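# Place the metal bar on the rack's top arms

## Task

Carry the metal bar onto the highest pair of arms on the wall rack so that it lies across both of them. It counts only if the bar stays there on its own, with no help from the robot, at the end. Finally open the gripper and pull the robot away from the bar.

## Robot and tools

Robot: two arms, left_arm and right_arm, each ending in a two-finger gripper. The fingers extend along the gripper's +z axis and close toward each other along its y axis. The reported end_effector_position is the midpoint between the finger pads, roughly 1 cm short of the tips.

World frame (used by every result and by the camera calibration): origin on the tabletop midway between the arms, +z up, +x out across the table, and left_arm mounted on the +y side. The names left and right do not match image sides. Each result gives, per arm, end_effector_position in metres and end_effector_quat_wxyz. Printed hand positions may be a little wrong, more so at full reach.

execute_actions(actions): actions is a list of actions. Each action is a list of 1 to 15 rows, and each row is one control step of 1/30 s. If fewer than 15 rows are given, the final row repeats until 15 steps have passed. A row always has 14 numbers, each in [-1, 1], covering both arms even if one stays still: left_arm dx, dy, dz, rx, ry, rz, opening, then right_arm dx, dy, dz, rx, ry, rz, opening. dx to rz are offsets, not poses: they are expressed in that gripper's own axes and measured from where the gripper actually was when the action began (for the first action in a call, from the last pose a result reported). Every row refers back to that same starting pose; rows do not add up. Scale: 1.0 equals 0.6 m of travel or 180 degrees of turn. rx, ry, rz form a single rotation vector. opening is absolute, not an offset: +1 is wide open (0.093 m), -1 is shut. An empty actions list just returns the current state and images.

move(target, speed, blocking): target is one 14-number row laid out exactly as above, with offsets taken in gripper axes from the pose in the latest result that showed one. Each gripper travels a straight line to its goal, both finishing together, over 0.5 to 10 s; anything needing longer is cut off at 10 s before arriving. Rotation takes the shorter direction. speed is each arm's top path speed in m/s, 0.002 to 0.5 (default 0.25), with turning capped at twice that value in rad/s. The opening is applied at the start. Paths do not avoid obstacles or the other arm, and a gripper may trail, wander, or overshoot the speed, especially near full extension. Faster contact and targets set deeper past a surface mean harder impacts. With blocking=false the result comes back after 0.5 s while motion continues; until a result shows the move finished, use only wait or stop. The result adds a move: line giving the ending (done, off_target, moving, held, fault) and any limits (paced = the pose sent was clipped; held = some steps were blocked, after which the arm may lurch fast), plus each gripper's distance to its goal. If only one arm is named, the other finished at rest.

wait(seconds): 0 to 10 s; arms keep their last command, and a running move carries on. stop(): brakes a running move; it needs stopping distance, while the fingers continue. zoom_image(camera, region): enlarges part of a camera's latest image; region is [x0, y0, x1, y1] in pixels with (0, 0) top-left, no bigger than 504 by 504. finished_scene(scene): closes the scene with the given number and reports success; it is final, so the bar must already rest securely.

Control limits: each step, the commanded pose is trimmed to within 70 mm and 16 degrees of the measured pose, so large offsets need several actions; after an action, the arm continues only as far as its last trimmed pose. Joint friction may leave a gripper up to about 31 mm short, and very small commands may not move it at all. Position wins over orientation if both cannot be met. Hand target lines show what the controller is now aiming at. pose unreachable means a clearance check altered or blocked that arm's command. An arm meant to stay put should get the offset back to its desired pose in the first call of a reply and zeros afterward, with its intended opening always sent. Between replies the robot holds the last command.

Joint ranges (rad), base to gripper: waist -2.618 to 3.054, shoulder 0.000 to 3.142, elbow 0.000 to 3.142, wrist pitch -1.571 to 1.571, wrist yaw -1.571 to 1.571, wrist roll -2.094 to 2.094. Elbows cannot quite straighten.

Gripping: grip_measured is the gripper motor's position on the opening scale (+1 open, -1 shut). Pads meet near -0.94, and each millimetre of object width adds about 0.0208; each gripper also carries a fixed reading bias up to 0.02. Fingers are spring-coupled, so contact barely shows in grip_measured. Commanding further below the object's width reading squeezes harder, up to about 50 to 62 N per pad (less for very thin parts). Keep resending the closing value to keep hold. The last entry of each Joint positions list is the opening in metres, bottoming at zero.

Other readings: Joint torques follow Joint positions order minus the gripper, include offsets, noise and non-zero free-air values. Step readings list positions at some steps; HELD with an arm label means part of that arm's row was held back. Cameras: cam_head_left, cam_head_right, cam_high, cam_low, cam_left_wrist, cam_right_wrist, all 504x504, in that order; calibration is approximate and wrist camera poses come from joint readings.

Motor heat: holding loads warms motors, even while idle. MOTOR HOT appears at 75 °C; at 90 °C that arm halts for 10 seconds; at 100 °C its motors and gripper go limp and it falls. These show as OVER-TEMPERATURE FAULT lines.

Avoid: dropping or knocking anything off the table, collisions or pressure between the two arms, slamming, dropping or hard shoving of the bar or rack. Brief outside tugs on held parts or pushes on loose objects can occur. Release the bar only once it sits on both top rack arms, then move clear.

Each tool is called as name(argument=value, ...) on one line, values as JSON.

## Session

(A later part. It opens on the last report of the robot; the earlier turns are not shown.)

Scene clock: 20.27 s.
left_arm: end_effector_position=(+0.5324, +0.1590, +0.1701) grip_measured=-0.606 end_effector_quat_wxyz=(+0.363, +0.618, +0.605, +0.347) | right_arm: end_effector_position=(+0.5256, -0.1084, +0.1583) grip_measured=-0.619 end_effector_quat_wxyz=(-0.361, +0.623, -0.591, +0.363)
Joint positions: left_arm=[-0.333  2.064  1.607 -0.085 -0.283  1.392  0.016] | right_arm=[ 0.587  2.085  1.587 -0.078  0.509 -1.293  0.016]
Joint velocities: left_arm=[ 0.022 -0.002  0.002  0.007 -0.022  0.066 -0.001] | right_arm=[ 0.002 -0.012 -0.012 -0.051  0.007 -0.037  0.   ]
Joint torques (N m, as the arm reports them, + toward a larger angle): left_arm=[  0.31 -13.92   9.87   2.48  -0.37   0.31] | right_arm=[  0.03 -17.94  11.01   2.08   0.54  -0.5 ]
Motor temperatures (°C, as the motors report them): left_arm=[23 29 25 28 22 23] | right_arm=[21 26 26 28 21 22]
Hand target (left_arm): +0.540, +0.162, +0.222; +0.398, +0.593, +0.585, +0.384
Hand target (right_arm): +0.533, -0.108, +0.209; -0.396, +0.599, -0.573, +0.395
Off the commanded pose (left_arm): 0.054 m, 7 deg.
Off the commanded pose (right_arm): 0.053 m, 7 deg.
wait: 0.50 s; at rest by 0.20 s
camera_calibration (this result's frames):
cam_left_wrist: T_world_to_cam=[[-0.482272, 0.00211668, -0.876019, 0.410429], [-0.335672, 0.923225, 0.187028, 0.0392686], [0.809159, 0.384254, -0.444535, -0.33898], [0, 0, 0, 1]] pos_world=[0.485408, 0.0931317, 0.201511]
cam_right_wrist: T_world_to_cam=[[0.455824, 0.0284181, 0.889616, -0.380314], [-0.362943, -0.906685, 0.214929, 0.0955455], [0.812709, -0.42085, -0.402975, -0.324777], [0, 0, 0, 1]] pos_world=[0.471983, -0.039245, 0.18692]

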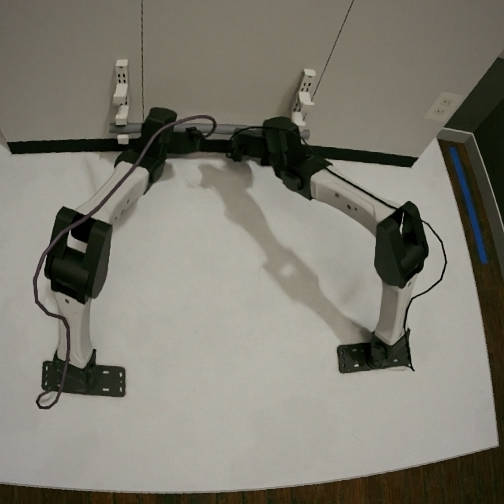

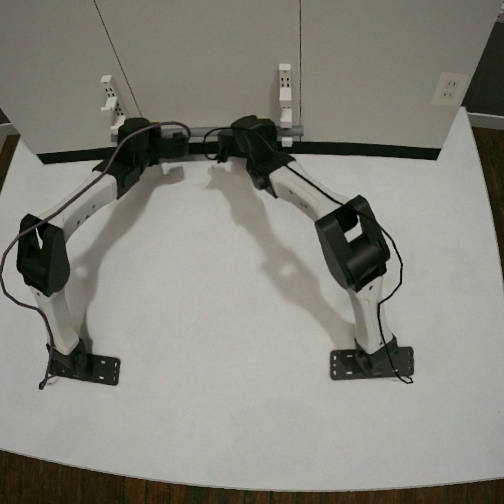

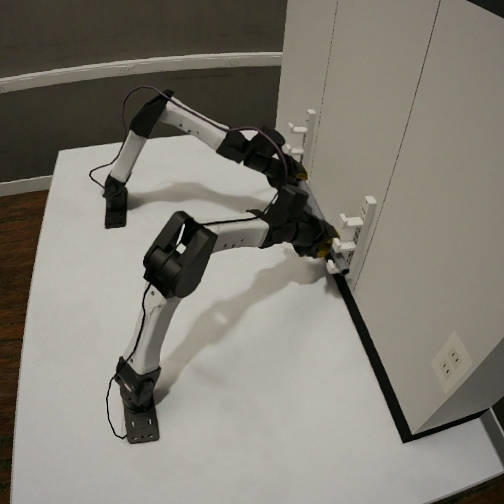

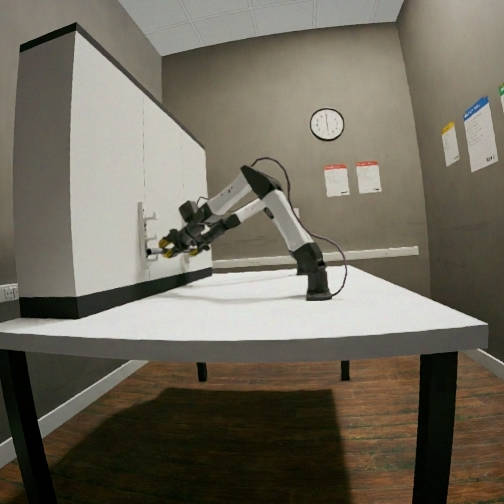

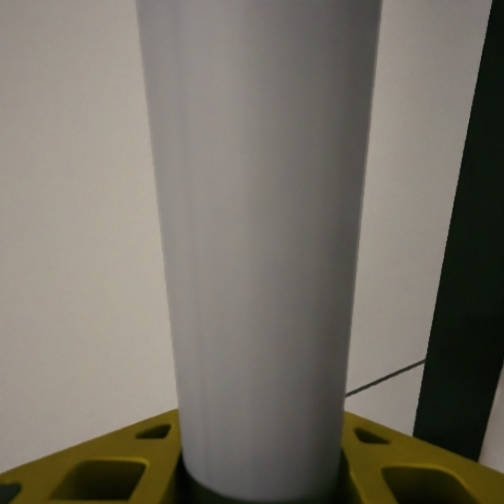

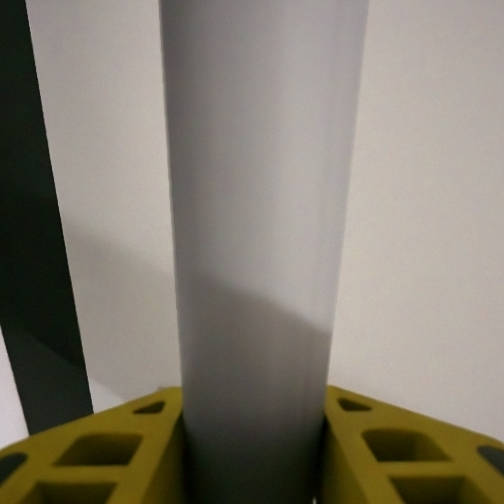

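execute_actions(actions=[[[0.004,0.107,-0.04,-0.038,0,0,-0.7,0,-0.107,-0.04,0.038,0,0,-0.7]],[[0.004,0.061,-0.062,-0.038,0,0,-0.7,0,-0.061,-0.062,0.038,0,0,-0.7]]])

zoom_image(camera="cam_low", region=[120,190,220,280])

Scene clock: 24.27 s.
left_arm: end_effector_position=(+0.5145, +0.1590, +0.1972) grip_measured=-0.606 end_effector_quat_wxyz=(+0.369, +0.617, +0.602, +0.348) | right_arm: end_effector_position=(+0.5077, -0.1081, +0.1858) grip_measured=-0.619 end_effector_quat_wxyz=(-0.366, +0.620, -0.589, +0.367)
Joint positions: left_arm=[-0.345  1.975  1.578 -0.135 -0.288  1.387  0.016] | right_arm=[ 0.612  2.004  1.567 -0.131  0.535 -1.283  0.016]
Joint velocities: left_arm=[-0.007 -0.002  0.012 -0.066  0.051  0.051 -0.   ] | right_arm=[ 0.002 -0.007 -0.017  0.037  0.066  0.022 -0.   ]
Joint torques (N m, as the arm reports them, + toward a larger angle): left_arm=[  0.1  -13.81   7.36   2.66  -0.43   0.26] | right_arm=[  0.29 -17.84   7.33   2.34   0.59  -0.47]
Motor temperatures (°C, as the motors report them): left_arm=[23 32 26 29 22 23] | right_arm=[21 29 27 29 21 22]
Hand target (left_arm): +0.517, +0.162, +0.236; +0.399, +0.596, +0.584, +0.380
Hand target (right_arm): +0.509, -0.110, +0.223; -0.395, +0.599, -0.572, +0.399
Off the commanded pose (left_arm): 0.039 m, 6 deg.
Off the commanded pose (right_arm): 0.038 m, 6 deg.
Step readings (end_effector_position; steps 1 to 15: 1st action; 16 to 30: 2nd action):
0: left_arm (+0.5324, +0.1590, +0.1701) | right_arm (+0.5256, -0.1084, +0.1583)
1: left_arm (+0.5324, +0.1588, +0.1712) | right_arm (+0.5254, -0.1085, +0.1590)
2: left_arm (+0.5320, +0.1587, +0.1719) | right_arm (+0.5252, -0.1087, +0.1594)
4: left_arm (+0.5326, +0.1584, +0.1761) | right_arm (+0.5254, -0.1085, +0.1639)
8: left_arm (+0.5337, +0.1580, +0.1852) | right_arm (+0.5259, -0.1090, +0.1736)
15: left_arm (+0.5332, +0.1579, +0.1857) | right_arm (+0.5256, -0.1094, +0.1744)
16: left_arm (+0.5316, +0.1578, +0.1864) | right_arm (+0.5241, -0.1092, +0.1755)
17: left_arm (+0.5271, +0.1578, +0.1860) | right_arm (+0.5202, -0.1090, +0.1755)
19: left_arm (+0.5190, +0.1582, +0.1880) | right_arm (+0.5119, -0.1086, +0.1779)
23: left_arm (+0.5150, +0.1589, +0.1976) | right_arm (+0.5077, -0.1081, +0.1858)
30: end_effector_position above
camera_calibration (this result's frames):
cam_left_wrist: T_world_to_cam=[[-0.473339, 0.000487107, -0.88088, 0.4221], [-0.332517, 0.925918, 0.17919, 0.0276618], [0.81571, 0.377725, -0.438111, -0.316005], [0, 0, 0, 1]] pos_world=[0.466763, 0.0935449, 0.228417]
cam_right_wrist: T_world_to_cam=[[0.442524, 0.026007, 0.896379, -0.391426], [-0.367207, -0.906678, 0.207589, 0.0869871], [0.818127, -0.42102, -0.391677, -0.303853], [0, 0, 0, 1]] pos_world=[0.453748, -0.0388793, 0.213796]

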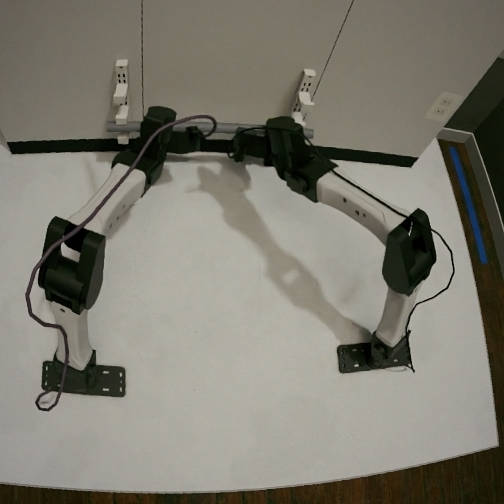

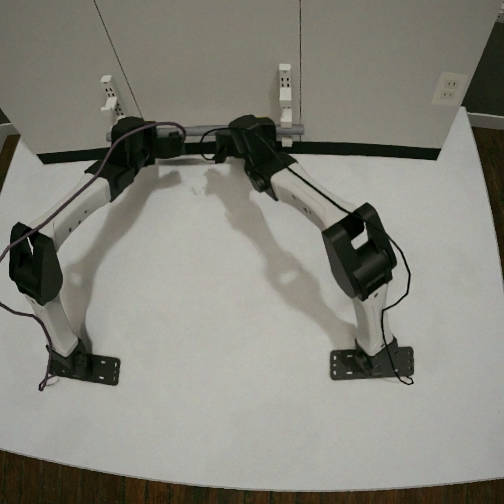

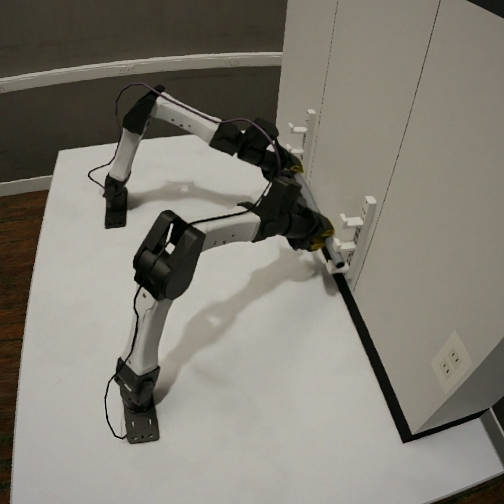

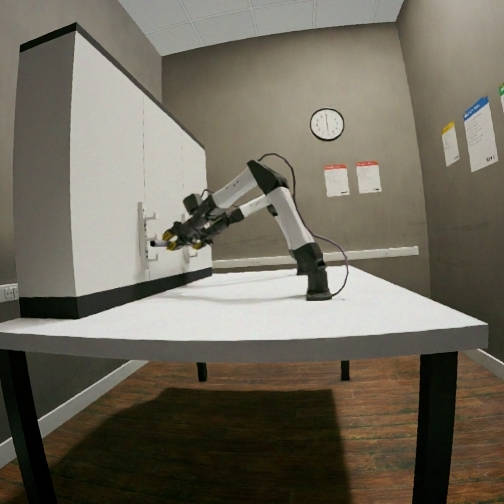

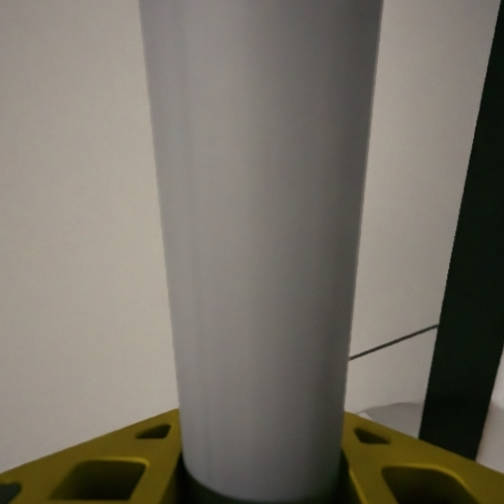

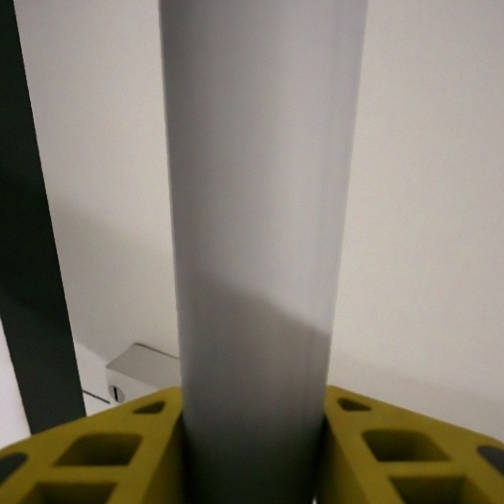

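Region (120, 190, 220, 280) of cam_low's 504x504 image, scaled by 5.040, with more detail than that image has; it fills the top 454 rows of this view, and the rest is white.

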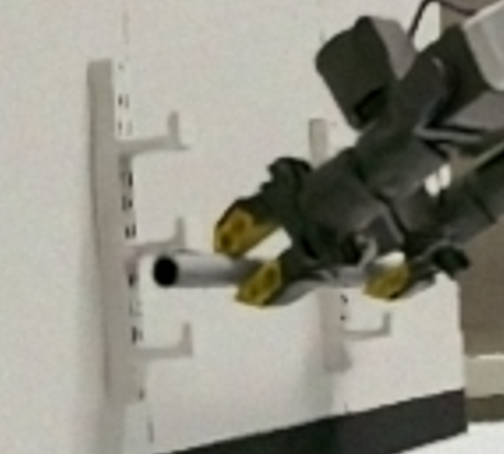

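execute_actions(actions=[[[0,0.021,-0.059,-0.033,0,0,-0.7,0,-0.021,-0.059,0.033,0,0,-0.7]],[[0,0.025,-0.065,-0.033,0,0,-0.7,0,-0.025,-0.065,0.033,0,0,-0.7]],[[0,0.12,-0.07,-0.036,0,0,-0.7,0,-0.12,-0.07,0.036,0,0,-0.7]],[[0,0.152,-0.069,-0.036,0,0,-0.7,0,-0.152,-0.069,0.036,0,0,-0.7]],[[0,0.152,-0.069,-0.036,0,0,-0.7,0,-0.152,-0.069,0.036,0,0,-0.7]]])

Scene clock: 29.13 s.
left_arm: end_effector_position=(+0.4463, +0.1544, +0.3877) grip_measured=-0.606 end_effector_quat_wxyz=(+0.417, +0.598, +0.568, +0.383) | right_arm: end_effector_position=(+0.4395, -0.1101, +0.3759) grip_measured=-0.619 end_effector_quat_wxyz=(-0.411, +0.588, -0.560, +0.414)
Joint positions: left_arm=[-0.423  1.749  1.93  -0.575 -0.357  1.411  0.016] | right_arm=[ 0.732  1.783  1.901 -0.545  0.689 -1.318  0.015]
Joint velocities: left_arm=[-0.007  0.134 -0.007 -0.256 -0.037 -0.051 -0.   ] | right_arm=[-0.007  0.149 -0.012 -0.198  0.183  0.183  0.001]
Joint torques (N m, as the arm reports them, + toward a larger angle): left_arm=[ 0.43 -7.86  8.84  2.64 -0.35  0.15] | right_arm=[  0.22 -10.62  10.45   2.15   0.21  -0.46]
Motor temperatures (°C, as the motors report them): left_arm=[23 34 27 31 22 23] | right_arm=[21 31 27 30 21 22]
Hand target (left_arm): +0.450, +0.157, +0.402; +0.426, +0.585, +0.565, +0.397
Hand target (right_arm): +0.440, -0.108, +0.392; -0.420, +0.582, -0.551, +0.425
Off the commanded pose (left_arm): 0.016 m, 2 deg.
Off the commanded pose (right_arm): 0.016 m, 2 deg.
Step readings (end_effector_position; steps 1 to 15: 1st action; 16 to 30: 2nd action; 31 to 45: 3rd action; 46 to 60: 4th action; 61 to 75: 5th action):
0: left_arm (+0.5145, +0.1590, +0.1972) | right_arm (+0.5077, -0.1081, +0.1858)
1: left_arm (+0.5119, +0.1588, +0.1966) | right_arm (+0.5053, -0.1079, +0.1849)
2: left_arm (+0.5049, +0.1586, +0.1942) | right_arm (+0.4990, -0.1080, +0.1830)
4: left_arm (+0.4908, +0.1586, +0.1879) | right_arm (+0.4850, -0.1080, +0.1775)
8: left_arm (+0.4836, +0.1589, +0.1833) | right_arm (+0.4775, -0.1079, +0.1735)
15: left_arm (+0.4850, +0.1584, +0.1859) | right_arm (+0.4783, -0.1083, +0.1766)
16: left_arm (+0.4825, +0.1583, +0.1862) | right_arm (+0.4759, -0.1081, +0.1768)
17: left_arm (+0.4752, +0.1580, +0.1848) | right_arm (+0.4695, -0.1083, +0.1757)
19: left_arm (+0.4607, +0.1582, +0.1817) | right_arm (+0.4552, -0.1080, +0.1733)
23: left_arm (+0.4538, +0.1589, +0.1826) | right_arm (+0.4480, -0.1079, +0.1741)
30: left_arm (+0.4543, +0.1585, +0.1842) | right_arm (+0.4483, -0.1081, +0.1756)
31: left_arm (+0.4533, +0.1583, +0.1861) | right_arm (+0.4473, -0.1083, +0.1771)
32: left_arm (+0.4509, +0.1581, +0.1882) | right_arm (+0.4450, -0.1083, +0.1791)
34: left_arm (+0.4476, +0.1581, +0.2002) | right_arm (+0.4418, -0.1084, +0.1905)
38: left_arm (+0.4475, +0.1579, +0.2292) | right_arm (+0.4413, -0.1084, +0.2195)
45: left_arm (+0.4466, +0.1576, +0.2326) | right_arm (+0.4406, -0.1090, +0.2234)
46: left_arm (+0.4460, +0.1574, +0.2352) | right_arm (+0.4401, -0.1091, +0.2254)
47: left_arm (+0.4452, +0.1573, +0.2383) | right_arm (+0.4395, -0.1091, +0.2278)
49: left_arm (+0.4462, +0.1570, +0.2537) | right_arm (+0.4407, -0.1085, +0.2423)
53: left_arm (+0.4504, +0.1564, +0.2912) | right_arm (+0.4437, -0.1090, +0.2803)
60: left_arm (+0.4499, +0.1559, +0.3020) | right_arm (+0.4432, -0.1103, +0.2917)
61: left_arm (+0.4488, +0.1557, +0.3040) | right_arm (+0.4424, -0.1104, +0.2932)
62: left_arm (+0.4485, +0.1557, +0.3074) | right_arm (+0.4421, -0.1105, +0.2964)
64: left_arm (+0.4482, +0.1556, +0.3261) | right_arm (+0.4422, -0.1103, +0.3135)
68: left_arm (+0.4461, +0.1556, +0.3750) | right_arm (+0.4404, -0.1098, +0.3615)
75: end_effector_position above
camera_calibration (this result's frames):
cam_left_wrist: T_world_to_cam=[[-0.345108, 0.00589145, -0.938544, 0.521964], [-0.329266, 0.935665, 0.126946, -0.00756803], [0.878911, 0.352841, -0.320966, -0.24495], [0, 0, 0, 1]] pos_world=[0.392931, 0.0904344, 0.412226]
cam_right_wrist: T_world_to_cam=[[0.297208, 0.0229754, 0.954536, -0.489874], [-0.396983, -0.906233, 0.145419, 0.0571727], [0.868373, -0.422154, -0.260219, -0.246035], [0, 0, 0, 1]] pos_world=[0.381941, -0.0407981, 0.395266]

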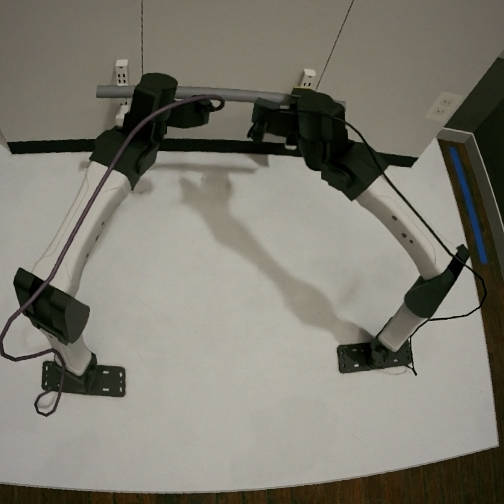

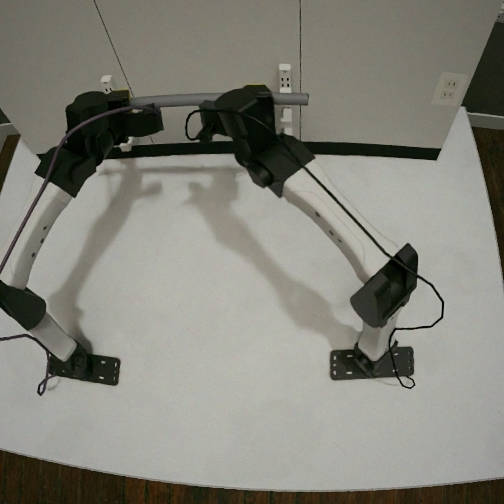

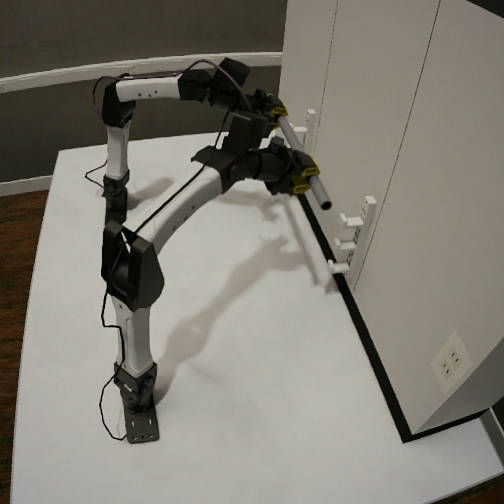

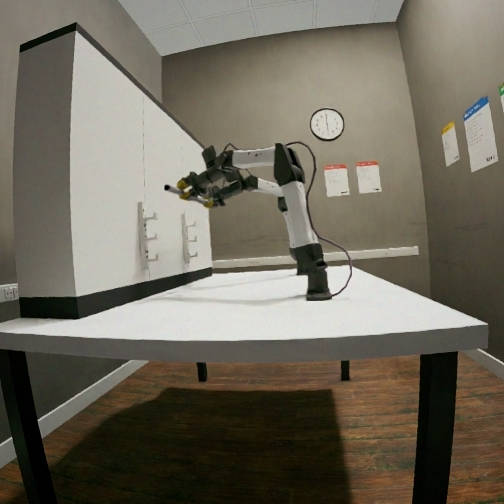

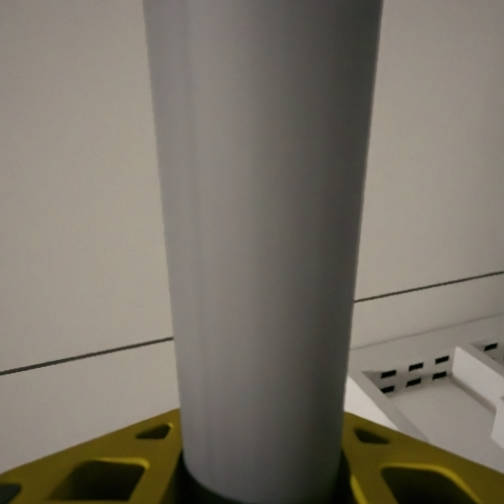

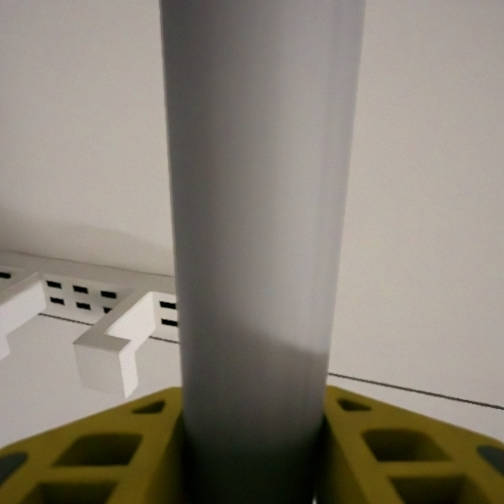

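move(target=[0.018,0.032,0.152,-0.04,0,0,-0.7,-0.004,-0.025,0.153,0.03,0,0,-0.7], speed=0.1)

zoom_image(camera="cam_low", region=[120,170,220,260])

Scene clock: 32.23 s.
left_arm: end_effector_position=(+0.5297, +0.1590, +0.3275) grip_measured=-0.606 end_effector_quat_wxyz=(+0.415, +0.595, +0.575, +0.380) | right_arm: end_effector_position=(+0.5227, -0.1064, +0.3181) grip_measured=-0.619 end_effector_quat_wxyz=(-0.399, +0.593, -0.564, +0.414)
Joint positions: left_arm=[-0.333  1.994  2.008 -0.406 -0.278  1.431  0.016] | right_arm=[ 0.612  2.017  1.992 -0.396  0.588 -1.37   0.016]
Joint velocities: left_arm=[ 0.007  0.007 -0.017  0.081  0.007  0.022  0.   ] | right_arm=[ 0.002 -0.017  0.007 -0.007 -0.11  -0.066 -0.001]
Joint torques (N m, as the arm reports them, + toward a larger angle): left_arm=[  0.38 -11.02  10.17   2.98  -0.2    0.49] | right_arm=[ -0.63 -14.24  11.33   2.48   0.21  -0.49]
Motor temperatures (°C, as the motors report them): left_arm=[23 35 27 32 22 23] | right_arm=[21 31 28 31 21 22]
Hand target (left_arm): +0.534, +0.161, +0.373; +0.452, +0.570, +0.544, +0.418
Hand target (right_arm): +0.527, -0.107, +0.360; -0.437, +0.567, -0.544, +0.438
Off the commanded pose (left_arm): 0.046 m, 8 deg.
Off the commanded pose (right_arm): 0.043 m, 7 deg.
move: off_target (left_arm, right_arm)
camera_calibration (this result's frames):
cam_left_wrist: T_world_to_cam=[[-0.353836, -0.00659171, -0.935284, 0.499756], [-0.337552, 0.933481, 0.121124, 0.0298641], [0.872272, 0.358565, -0.332524, -0.332826], [0, 0, 0, 1]] pos_world=[0.477227, 0.0947567, 0.353124]
cam_right_wrist: T_world_to_cam=[[0.318305, 0.0331619, 0.947408, -0.467251], [-0.402944, -0.899882, 0.166878, 0.0989056], [0.858089, -0.434871, -0.273075, -0.323676], [0, 0, 0, 1]] pos_world=[0.466325, -0.0362589, 0.337785]

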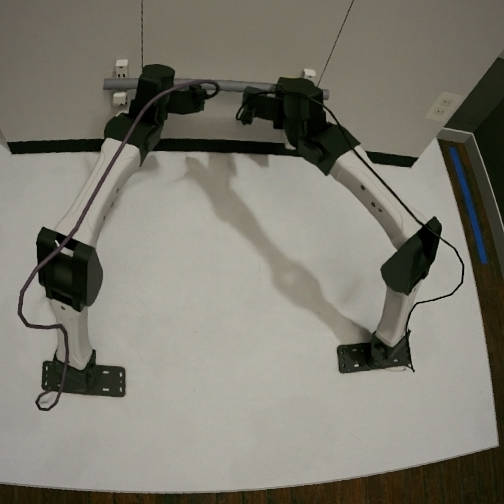

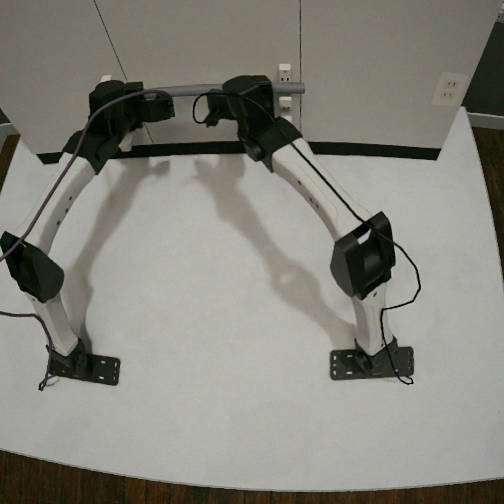

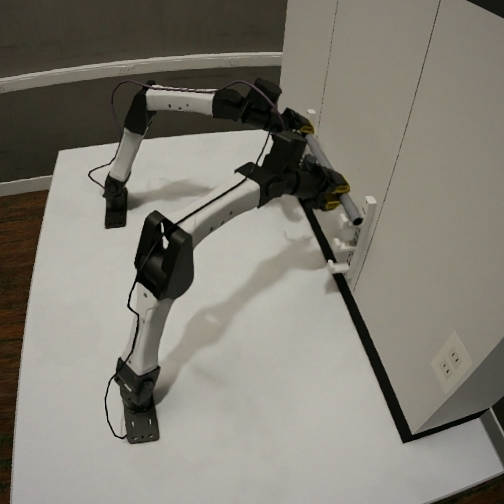

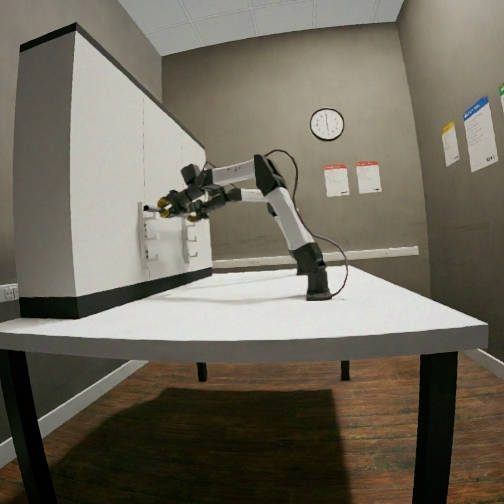

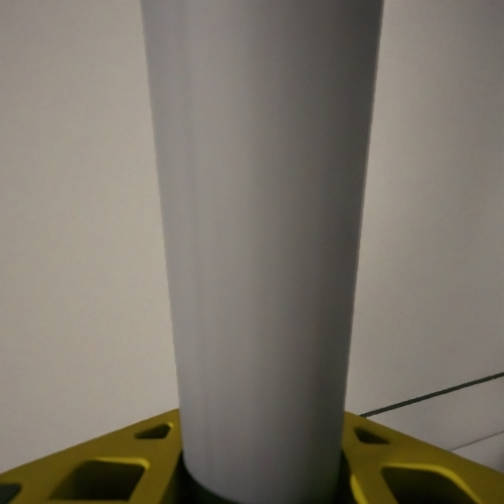

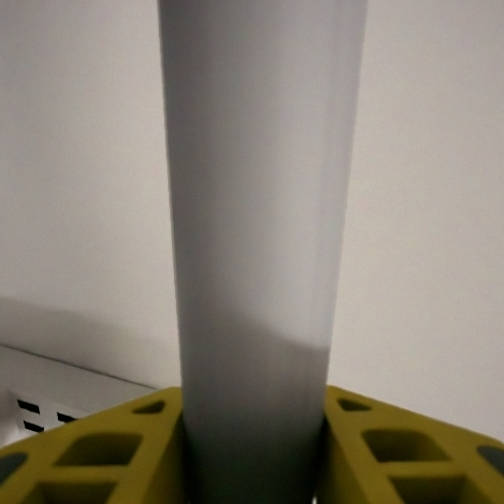

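Region (120, 170, 220, 260) of cam_low's 504x504 image, scaled by 5.040, with more detail than that image has; it fills the top 454 rows of this view, and the rest is white.

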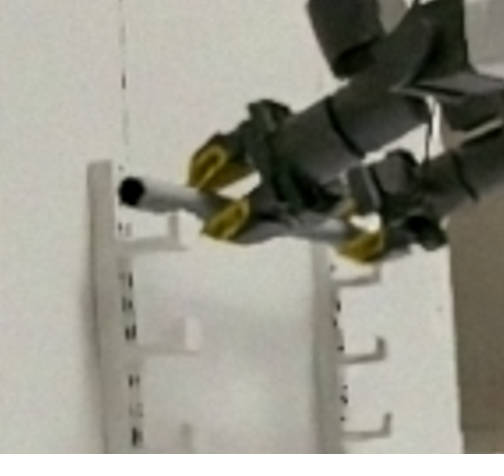

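Forward 10 mm with bias, then ease down.

execute_actions(actions=[[[0.003,0.074,0.004,-0.043,0,0,-0.7,0,-0.07,0.006,0.037,0,0,-0.7]],[[0,0.05,-0.008,-0.04,0,0,-0.7,0,-0.047,-0.008,0.035,0,0,-0.7]],[[0,0.04,-0.005,-0.035,0,0,-0.7,0,-0.038,-0.005,0.03,0,0,-0.7]],[[0,0.022,-0.002,-0.02,0,0,-0.7,0,-0.02,-0.002,0.02,0,0,-0.7]],[[0,0,0,0,0,0,-0.7,0,0,0,0,0,0,-0.7]]])

zoom_image(camera="cam_low", region=[120,170,220,260])

Scene clock: 36.80 s.
left_arm: end_effector_position=(+0.5451, +0.1577, +0.3090) grip_measured=-0.606 end_effector_quat_wxyz=(+0.422, +0.587, +0.573, +0.385) | right_arm: end_effector_position=(+0.5365, -0.1081, +0.3002) grip_measured=-0.619 end_effector_quat_wxyz=(-0.395, +0.586, -0.569, +0.420)
Joint positions: left_arm=[-0.325  2.032  1.967 -0.305 -0.276  1.432  0.016] | right_arm=[ 0.598  2.055  1.972 -0.332  0.597 -1.372  0.016]
Joint velocities: left_arm=[ 0.007  0.007 -0.002 -0.022  0.007 -0.007 -0.   ] | right_arm=[ 0.012 -0.002  0.007  0.022  0.037  0.11  -0.   ]
Joint torques (N m, as the arm reports them, + toward a larger angle): left_arm=[  0.07 -10.54   7.02   2.23  -0.21  -0.12] | right_arm=[ -0.26 -14.09   7.9    2.01   0.2   -0.23]
Motor temperatures (°C, as the motors report them): left_arm=[23 36 28 33 22 23] | right_arm=[21 33 29 32 21 22]
Hand target (left_arm): +0.546, +0.158, +0.311; +0.426, +0.583, +0.574, +0.385
Hand target (right_arm): +0.538, -0.108, +0.306; -0.397, +0.586, -0.561, +0.430
Off the commanded pose (left_arm): 0.002 m, 1 deg.
Off the commanded pose (right_arm): 0.006 m, 2 deg.
Step readings (end_effector_position; steps 1 to 15: 1st action; 16 to 30: 2nd action; 31 to 45: 3rd action; 46 to 60: 4th action; 61 to 75: 5th action):
0: left_arm (+0.5297, +0.1590, +0.3275) | right_arm (+0.5227, -0.1064, +0.3181)
1: left_arm (+0.5305, +0.1592, +0.3273) | right_arm (+0.5234, -0.1062, +0.3179)
2: left_arm (+0.5322, +0.1593, +0.3278) | right_arm (+0.5253, -0.1064, +0.3187)
4: left_arm (+0.5359, +0.1592, +0.3270) | right_arm (+0.5290, -0.1062, +0.3184)
8: left_arm (+0.5394, +0.1593, +0.3218) | right_arm (+0.5323, -0.1062, +0.3136)
15: left_arm (+0.5402, +0.1593, +0.3206) | right_arm (+0.5331, -0.1061, +0.3123)
16: left_arm (+0.5406, +0.1591, +0.3196) | right_arm (+0.5333, -0.1061, +0.3129)
17: left_arm (+0.5413, +0.1589, +0.3192) | right_arm (+0.5336, -0.1062, +0.3136)
19: left_arm (+0.5424, +0.1585, +0.3181) | right_arm (+0.5337, -0.1067, +0.3140)
23: left_arm (+0.5431, +0.1583, +0.3169) | right_arm (+0.5343, -0.1068, +0.3124)
30: left_arm (+0.5433, +0.1582, +0.3167) | right_arm (+0.5347, -0.1068, +0.3123)
31: left_arm (+0.5438, +0.1580, +0.3156) | right_arm (+0.5348, -0.1069, +0.3127)
32: left_arm (+0.5445, +0.1578, +0.3150) | right_arm (+0.5350, -0.1070, +0.3132)
34: left_arm (+0.5449, +0.1577, +0.3126) | right_arm (+0.5353, -0.1076, +0.3114)
38: left_arm (+0.5452, +0.1576, +0.3121) | right_arm (+0.5363, -0.1077, +0.3098)
45: left_arm (+0.5453, +0.1576, +0.3122) | right_arm (+0.5366, -0.1077, +0.3104)
46: left_arm (+0.5453, +0.1576, +0.3115) | right_arm (+0.5367, -0.1077, +0.3093)
47: left_arm (+0.5454, +0.1576, +0.3111) | right_arm (+0.5368, -0.1076, +0.3082)
49: left_arm (+0.5455, +0.1575, +0.3107) | right_arm (+0.5376, -0.1080, +0.3061)
53: left_arm (+0.5456, +0.1576, +0.3105) | right_arm (+0.5378, -0.1078, +0.3056)
60: left_arm (+0.5457, +0.1576, +0.3106) | right_arm (+0.5378, -0.1078, +0.3056)
61: left_arm (+0.5455, +0.1577, +0.3101) | right_arm (+0.5377, -0.1079, +0.3049)
62: left_arm (+0.5454, +0.1577, +0.3097) | right_arm (+0.5373, -0.1080, +0.3037)
64: left_arm (+0.5452, +0.1577, +0.3093) | right_arm (+0.5368, -0.1080, +0.3020)
68: left_arm (+0.5451, +0.1577, +0.3091) | right_arm (+0.5366, -0.1081, +0.3006)
75: end_effector_position above
camera_calibration (this result's frames):
cam_left_wrist: T_world_to_cam=[[-0.333911, -0.0155978, -0.942475, 0.480656], [-0.344386, 0.932759, 0.106576, 0.0468809], [0.87744, 0.360163, -0.31683, -0.359859], [0, 0, 0, 1]] pos_world=[0.492397, 0.0933764, 0.333996]
cam_right_wrist: T_world_to_cam=[[0.313398, 0.0282619, 0.949201, -0.452985], [-0.423473, -0.890508, 0.166333, 0.118115], [0.849972, -0.45409, -0.267115, -0.340655], [0, 0, 0, 1]] pos_world=[0.48153, -0.0367031, 0.319333]

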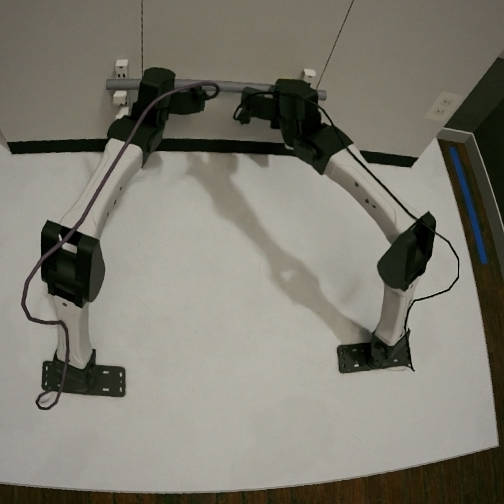

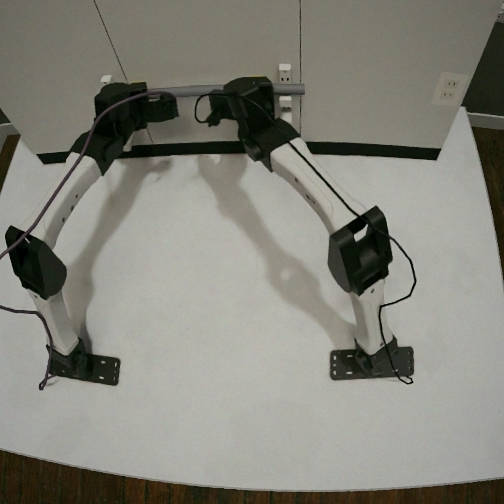

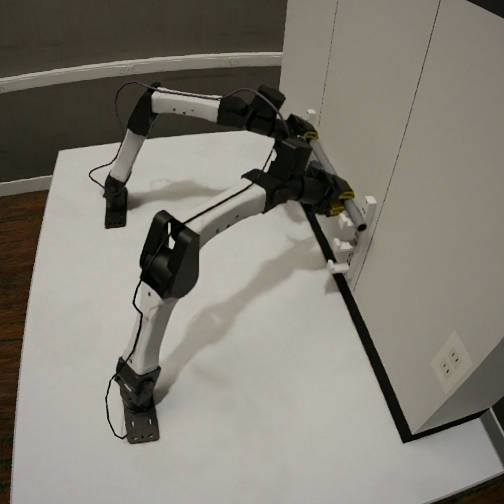

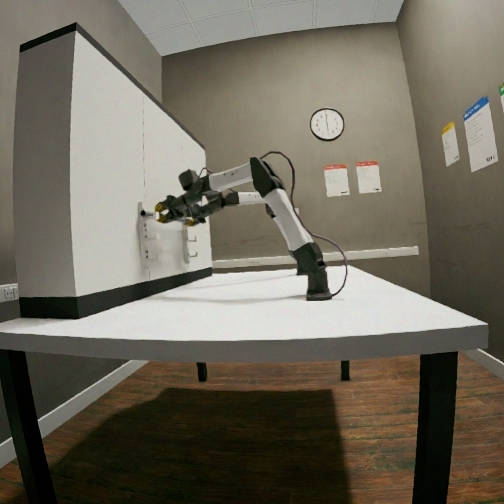

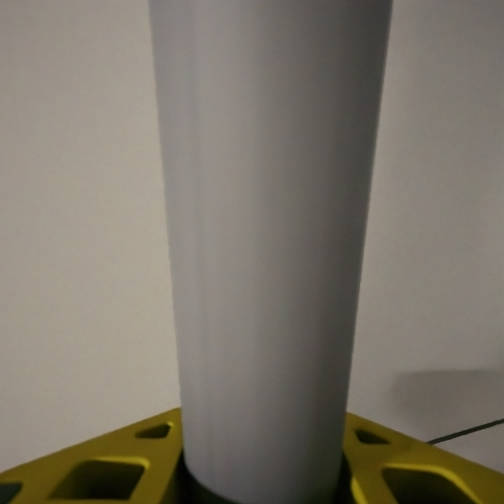

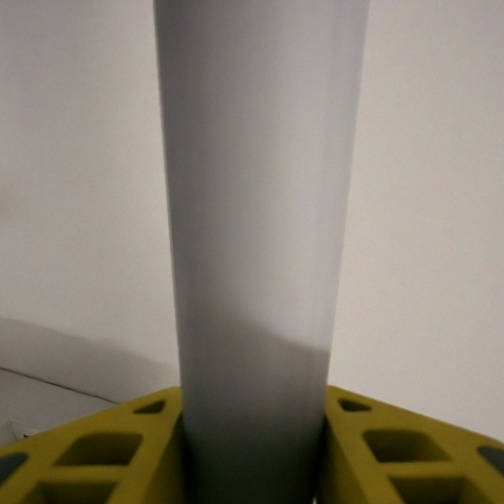

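Region (120, 170, 220, 260) of cam_low's 504x504 image, scaled by 5.040, with more detail than that image has; it fills the top 454 rows of this view, and the rest is white.

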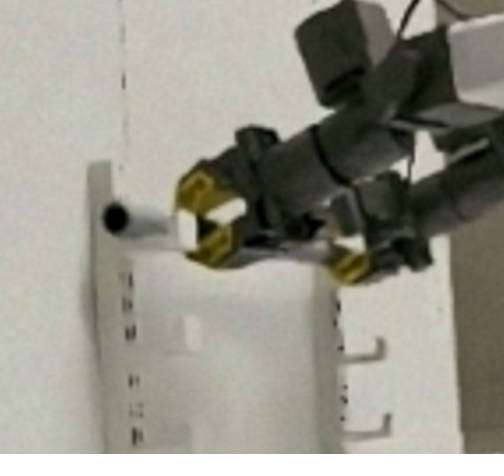

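move(target=[0,0,0,0,0,0,0.6,0,0,0,0,0,0,0.6])

move(target=[0.03,0,-0.25,0,0,0,0.6,0.03,0,-0.25,0,0,0,0.6])

Scene clock: 38.93 s.
left_arm: end_effector_position=(+0.5448, +0.1578, +0.3082) grip_measured=+0.598 end_effector_quat_wxyz=(+0.421, +0.589, +0.573, +0.384) | right_arm: end_effector_position=(+0.5361, -0.1081, +0.2992) grip_measured=+0.598 end_effector_quat_wxyz=(-0.394, +0.587, -0.570, +0.419)
Joint positions: left_arm=[-0.325  2.032  1.967 -0.308 -0.276  1.433  0.074] | right_arm=[ 0.598  2.055  1.972 -0.337  0.596 -1.369  0.074]
Joint velocities: left_arm=[ 0.007 -0.007  0.002 -0.022  0.066 -0.007  0.   ] | right_arm=[-0.002 -0.007  0.007  0.051  0.051  0.051 -0.001]
Joint torques (N m, as the arm reports them, + toward a larger angle): left_arm=[  0.14 -10.57   7.21   2.24  -0.19  -0.13] | right_arm=[ -0.24 -14.01   8.1    1.89   0.19  -0.03]
Motor temperatures (°C, as the motors report them): left_arm=[23 36 28 33 22 23] | right_arm=[21 33 29 32 21 22]
Hand target (left_arm): +0.545, +0.158, +0.309; +0.422, +0.587, +0.573, +0.385
Hand target (right_arm): +0.536, -0.108, +0.300; -0.395, +0.586, -0.569, +0.420
Off the commanded pose (left_arm): 0.001 m, 0 deg.
Off the commanded pose (right_arm): 0.001 m, 0 deg.
move: done
camera_calibration (this result's frames):
cam_left_wrist: T_world_to_cam=[[-0.33691, -0.0137183, -0.941437, 0.480871], [-0.343795, 0.932645, 0.109443, 0.045584], [0.876525, 0.360534, -0.318934, -0.358805], [0, 0, 0, 1]] pos_world=[0.492184, 0.0934442, 0.333286]
cam_right_wrist: T_world_to_cam=[[0.31714, 0.0280976, 0.947963, -0.453643], [-0.422682, -0.890607, 0.167805, 0.117214], [0.848977, -0.453904, -0.270571, -0.339053], [0, 0, 0, 1]] pos_world=[0.481261, -0.0367597, 0.318629]

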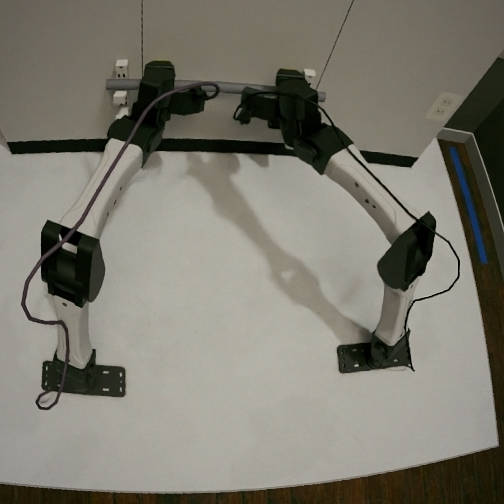

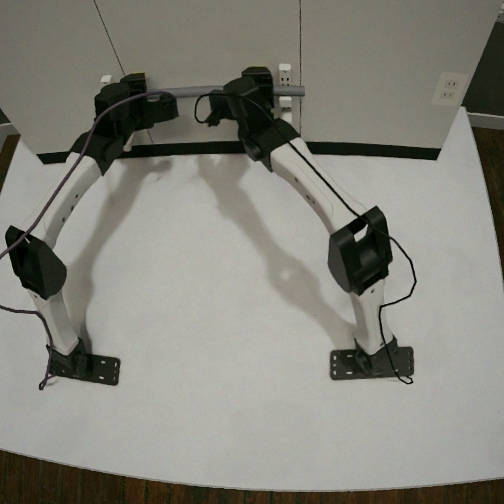

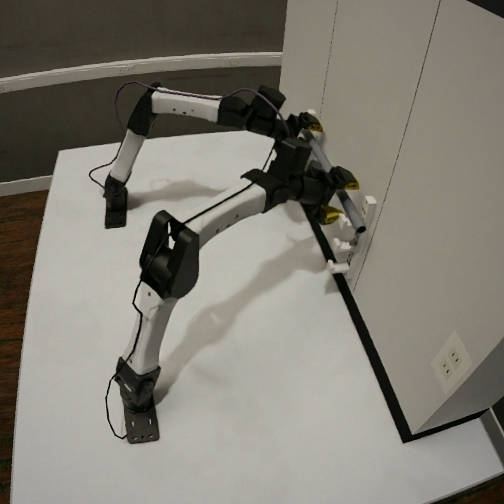

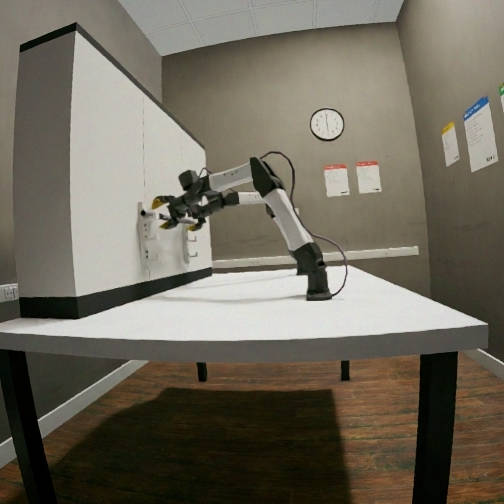

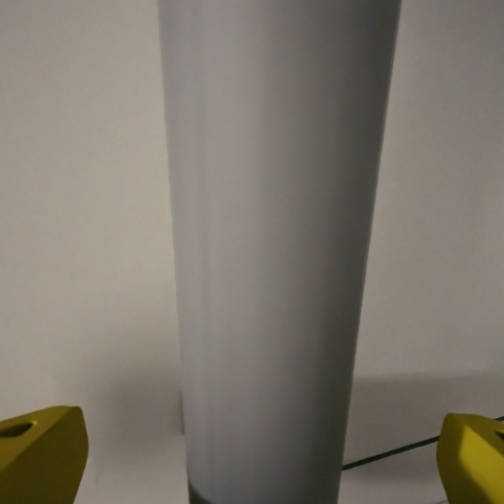

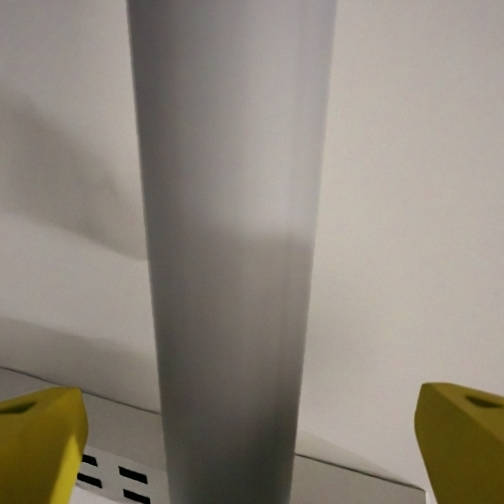

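Scene clock: 40.20 s.
left_arm: end_effector_position=(+0.4082, +0.1842, +0.3614) grip_measured=+0.598 end_effector_quat_wxyz=(+0.420, +0.590, +0.571, +0.386) | right_arm: end_effector_position=(+0.3987, -0.1246, +0.3592) grip_measured=+0.598 end_effector_quat_wxyz=(-0.406, +0.579, -0.568, +0.421)
Joint positions: left_arm=[-0.396  1.522  1.563 -0.42  -0.342  1.413  0.074] | right_arm=[ 0.793  1.623  1.654 -0.487  0.773 -1.269  0.074]
Joint velocities: left_arm=[ 0.017 -0.012 -0.002  0.051 -0.037  0.007 -0.   ] | right_arm=[-0.007  0.022 -0.002  0.022 -0.007 -0.022 -0.001]
Joint torques (N m, as the arm reports them, + toward a larger angle): left_arm=[-0.53 -7.21  6.09  2.2  -0.21 -0.24] | right_arm=[ 0.26 -9.77  5.68  1.65  0.24  0.02]
Motor temperatures (°C, as the motors report them): left_arm=[23 36 28 33 22 23] | right_arm=[21 33 29 32 21 22]
Hand target (left_arm): +0.405, +0.183, +0.360; +0.420, +0.589, +0.573, +0.385
Hand target (right_arm): +0.395, -0.126, +0.350; -0.394, +0.586, -0.568, +0.422
Off the commanded pose (left_arm): 0.003 m, 0 deg.
Off the commanded pose (right_arm): 0.009 m, 2 deg.
move: done
camera_calibration (this result's frames):
cam_left_wrist: T_world_to_cam=[[-0.334644, -0.00717465, -0.942317, 0.483469], [-0.341973, 0.932727, 0.114343, -0.0343917], [0.878105, 0.360511, -0.314585, -0.233893], [0, 0, 0, 1]] pos_world=[0.355412, 0.119868, 0.385934]
cam_right_wrist: T_world_to_cam=[[0.293601, 0.0138777, 0.955827, -0.461674], [-0.424601, -0.893952, 0.143404, 0.0435076], [0.856453, -0.447949, -0.256573, -0.220886], [0, 0, 0, 1]] pos_world=[0.3432, -0.053645, 0.378368]

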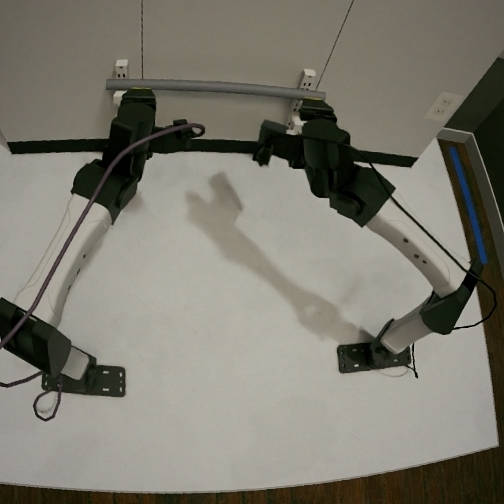

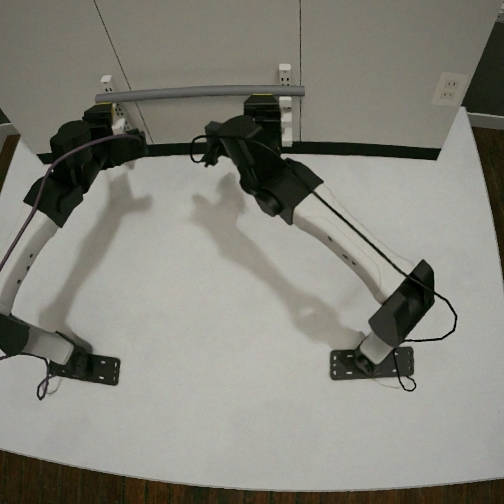

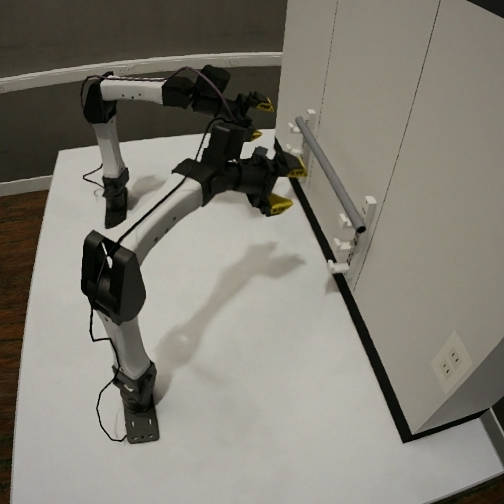

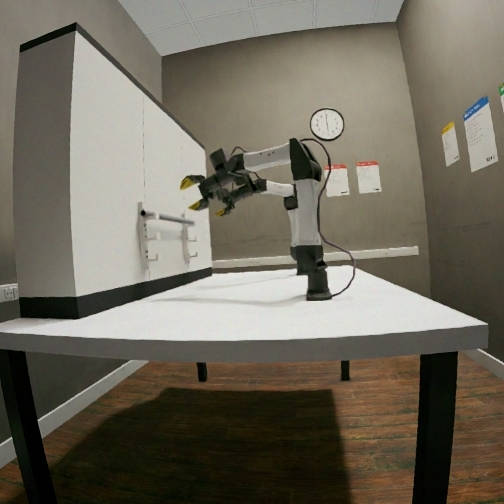

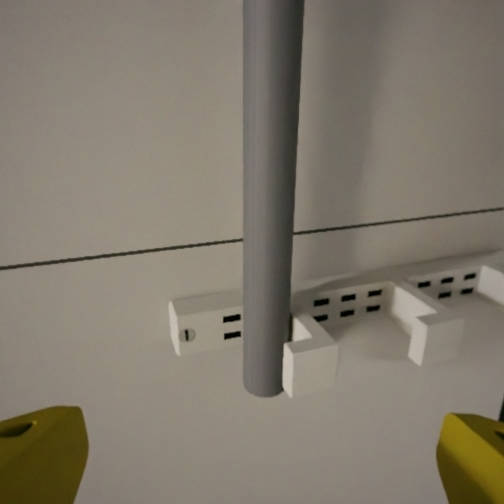

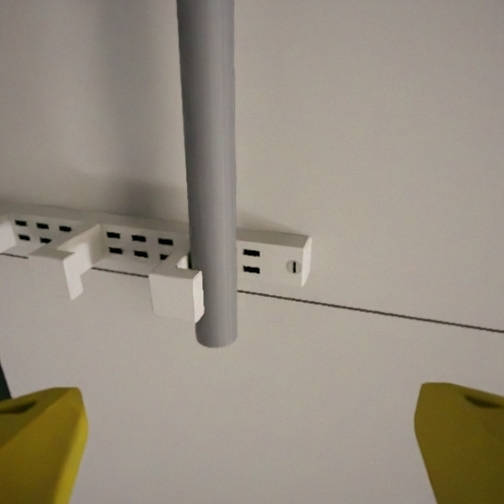

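finished_scene(scene=1)

The scene is finished: the task was done.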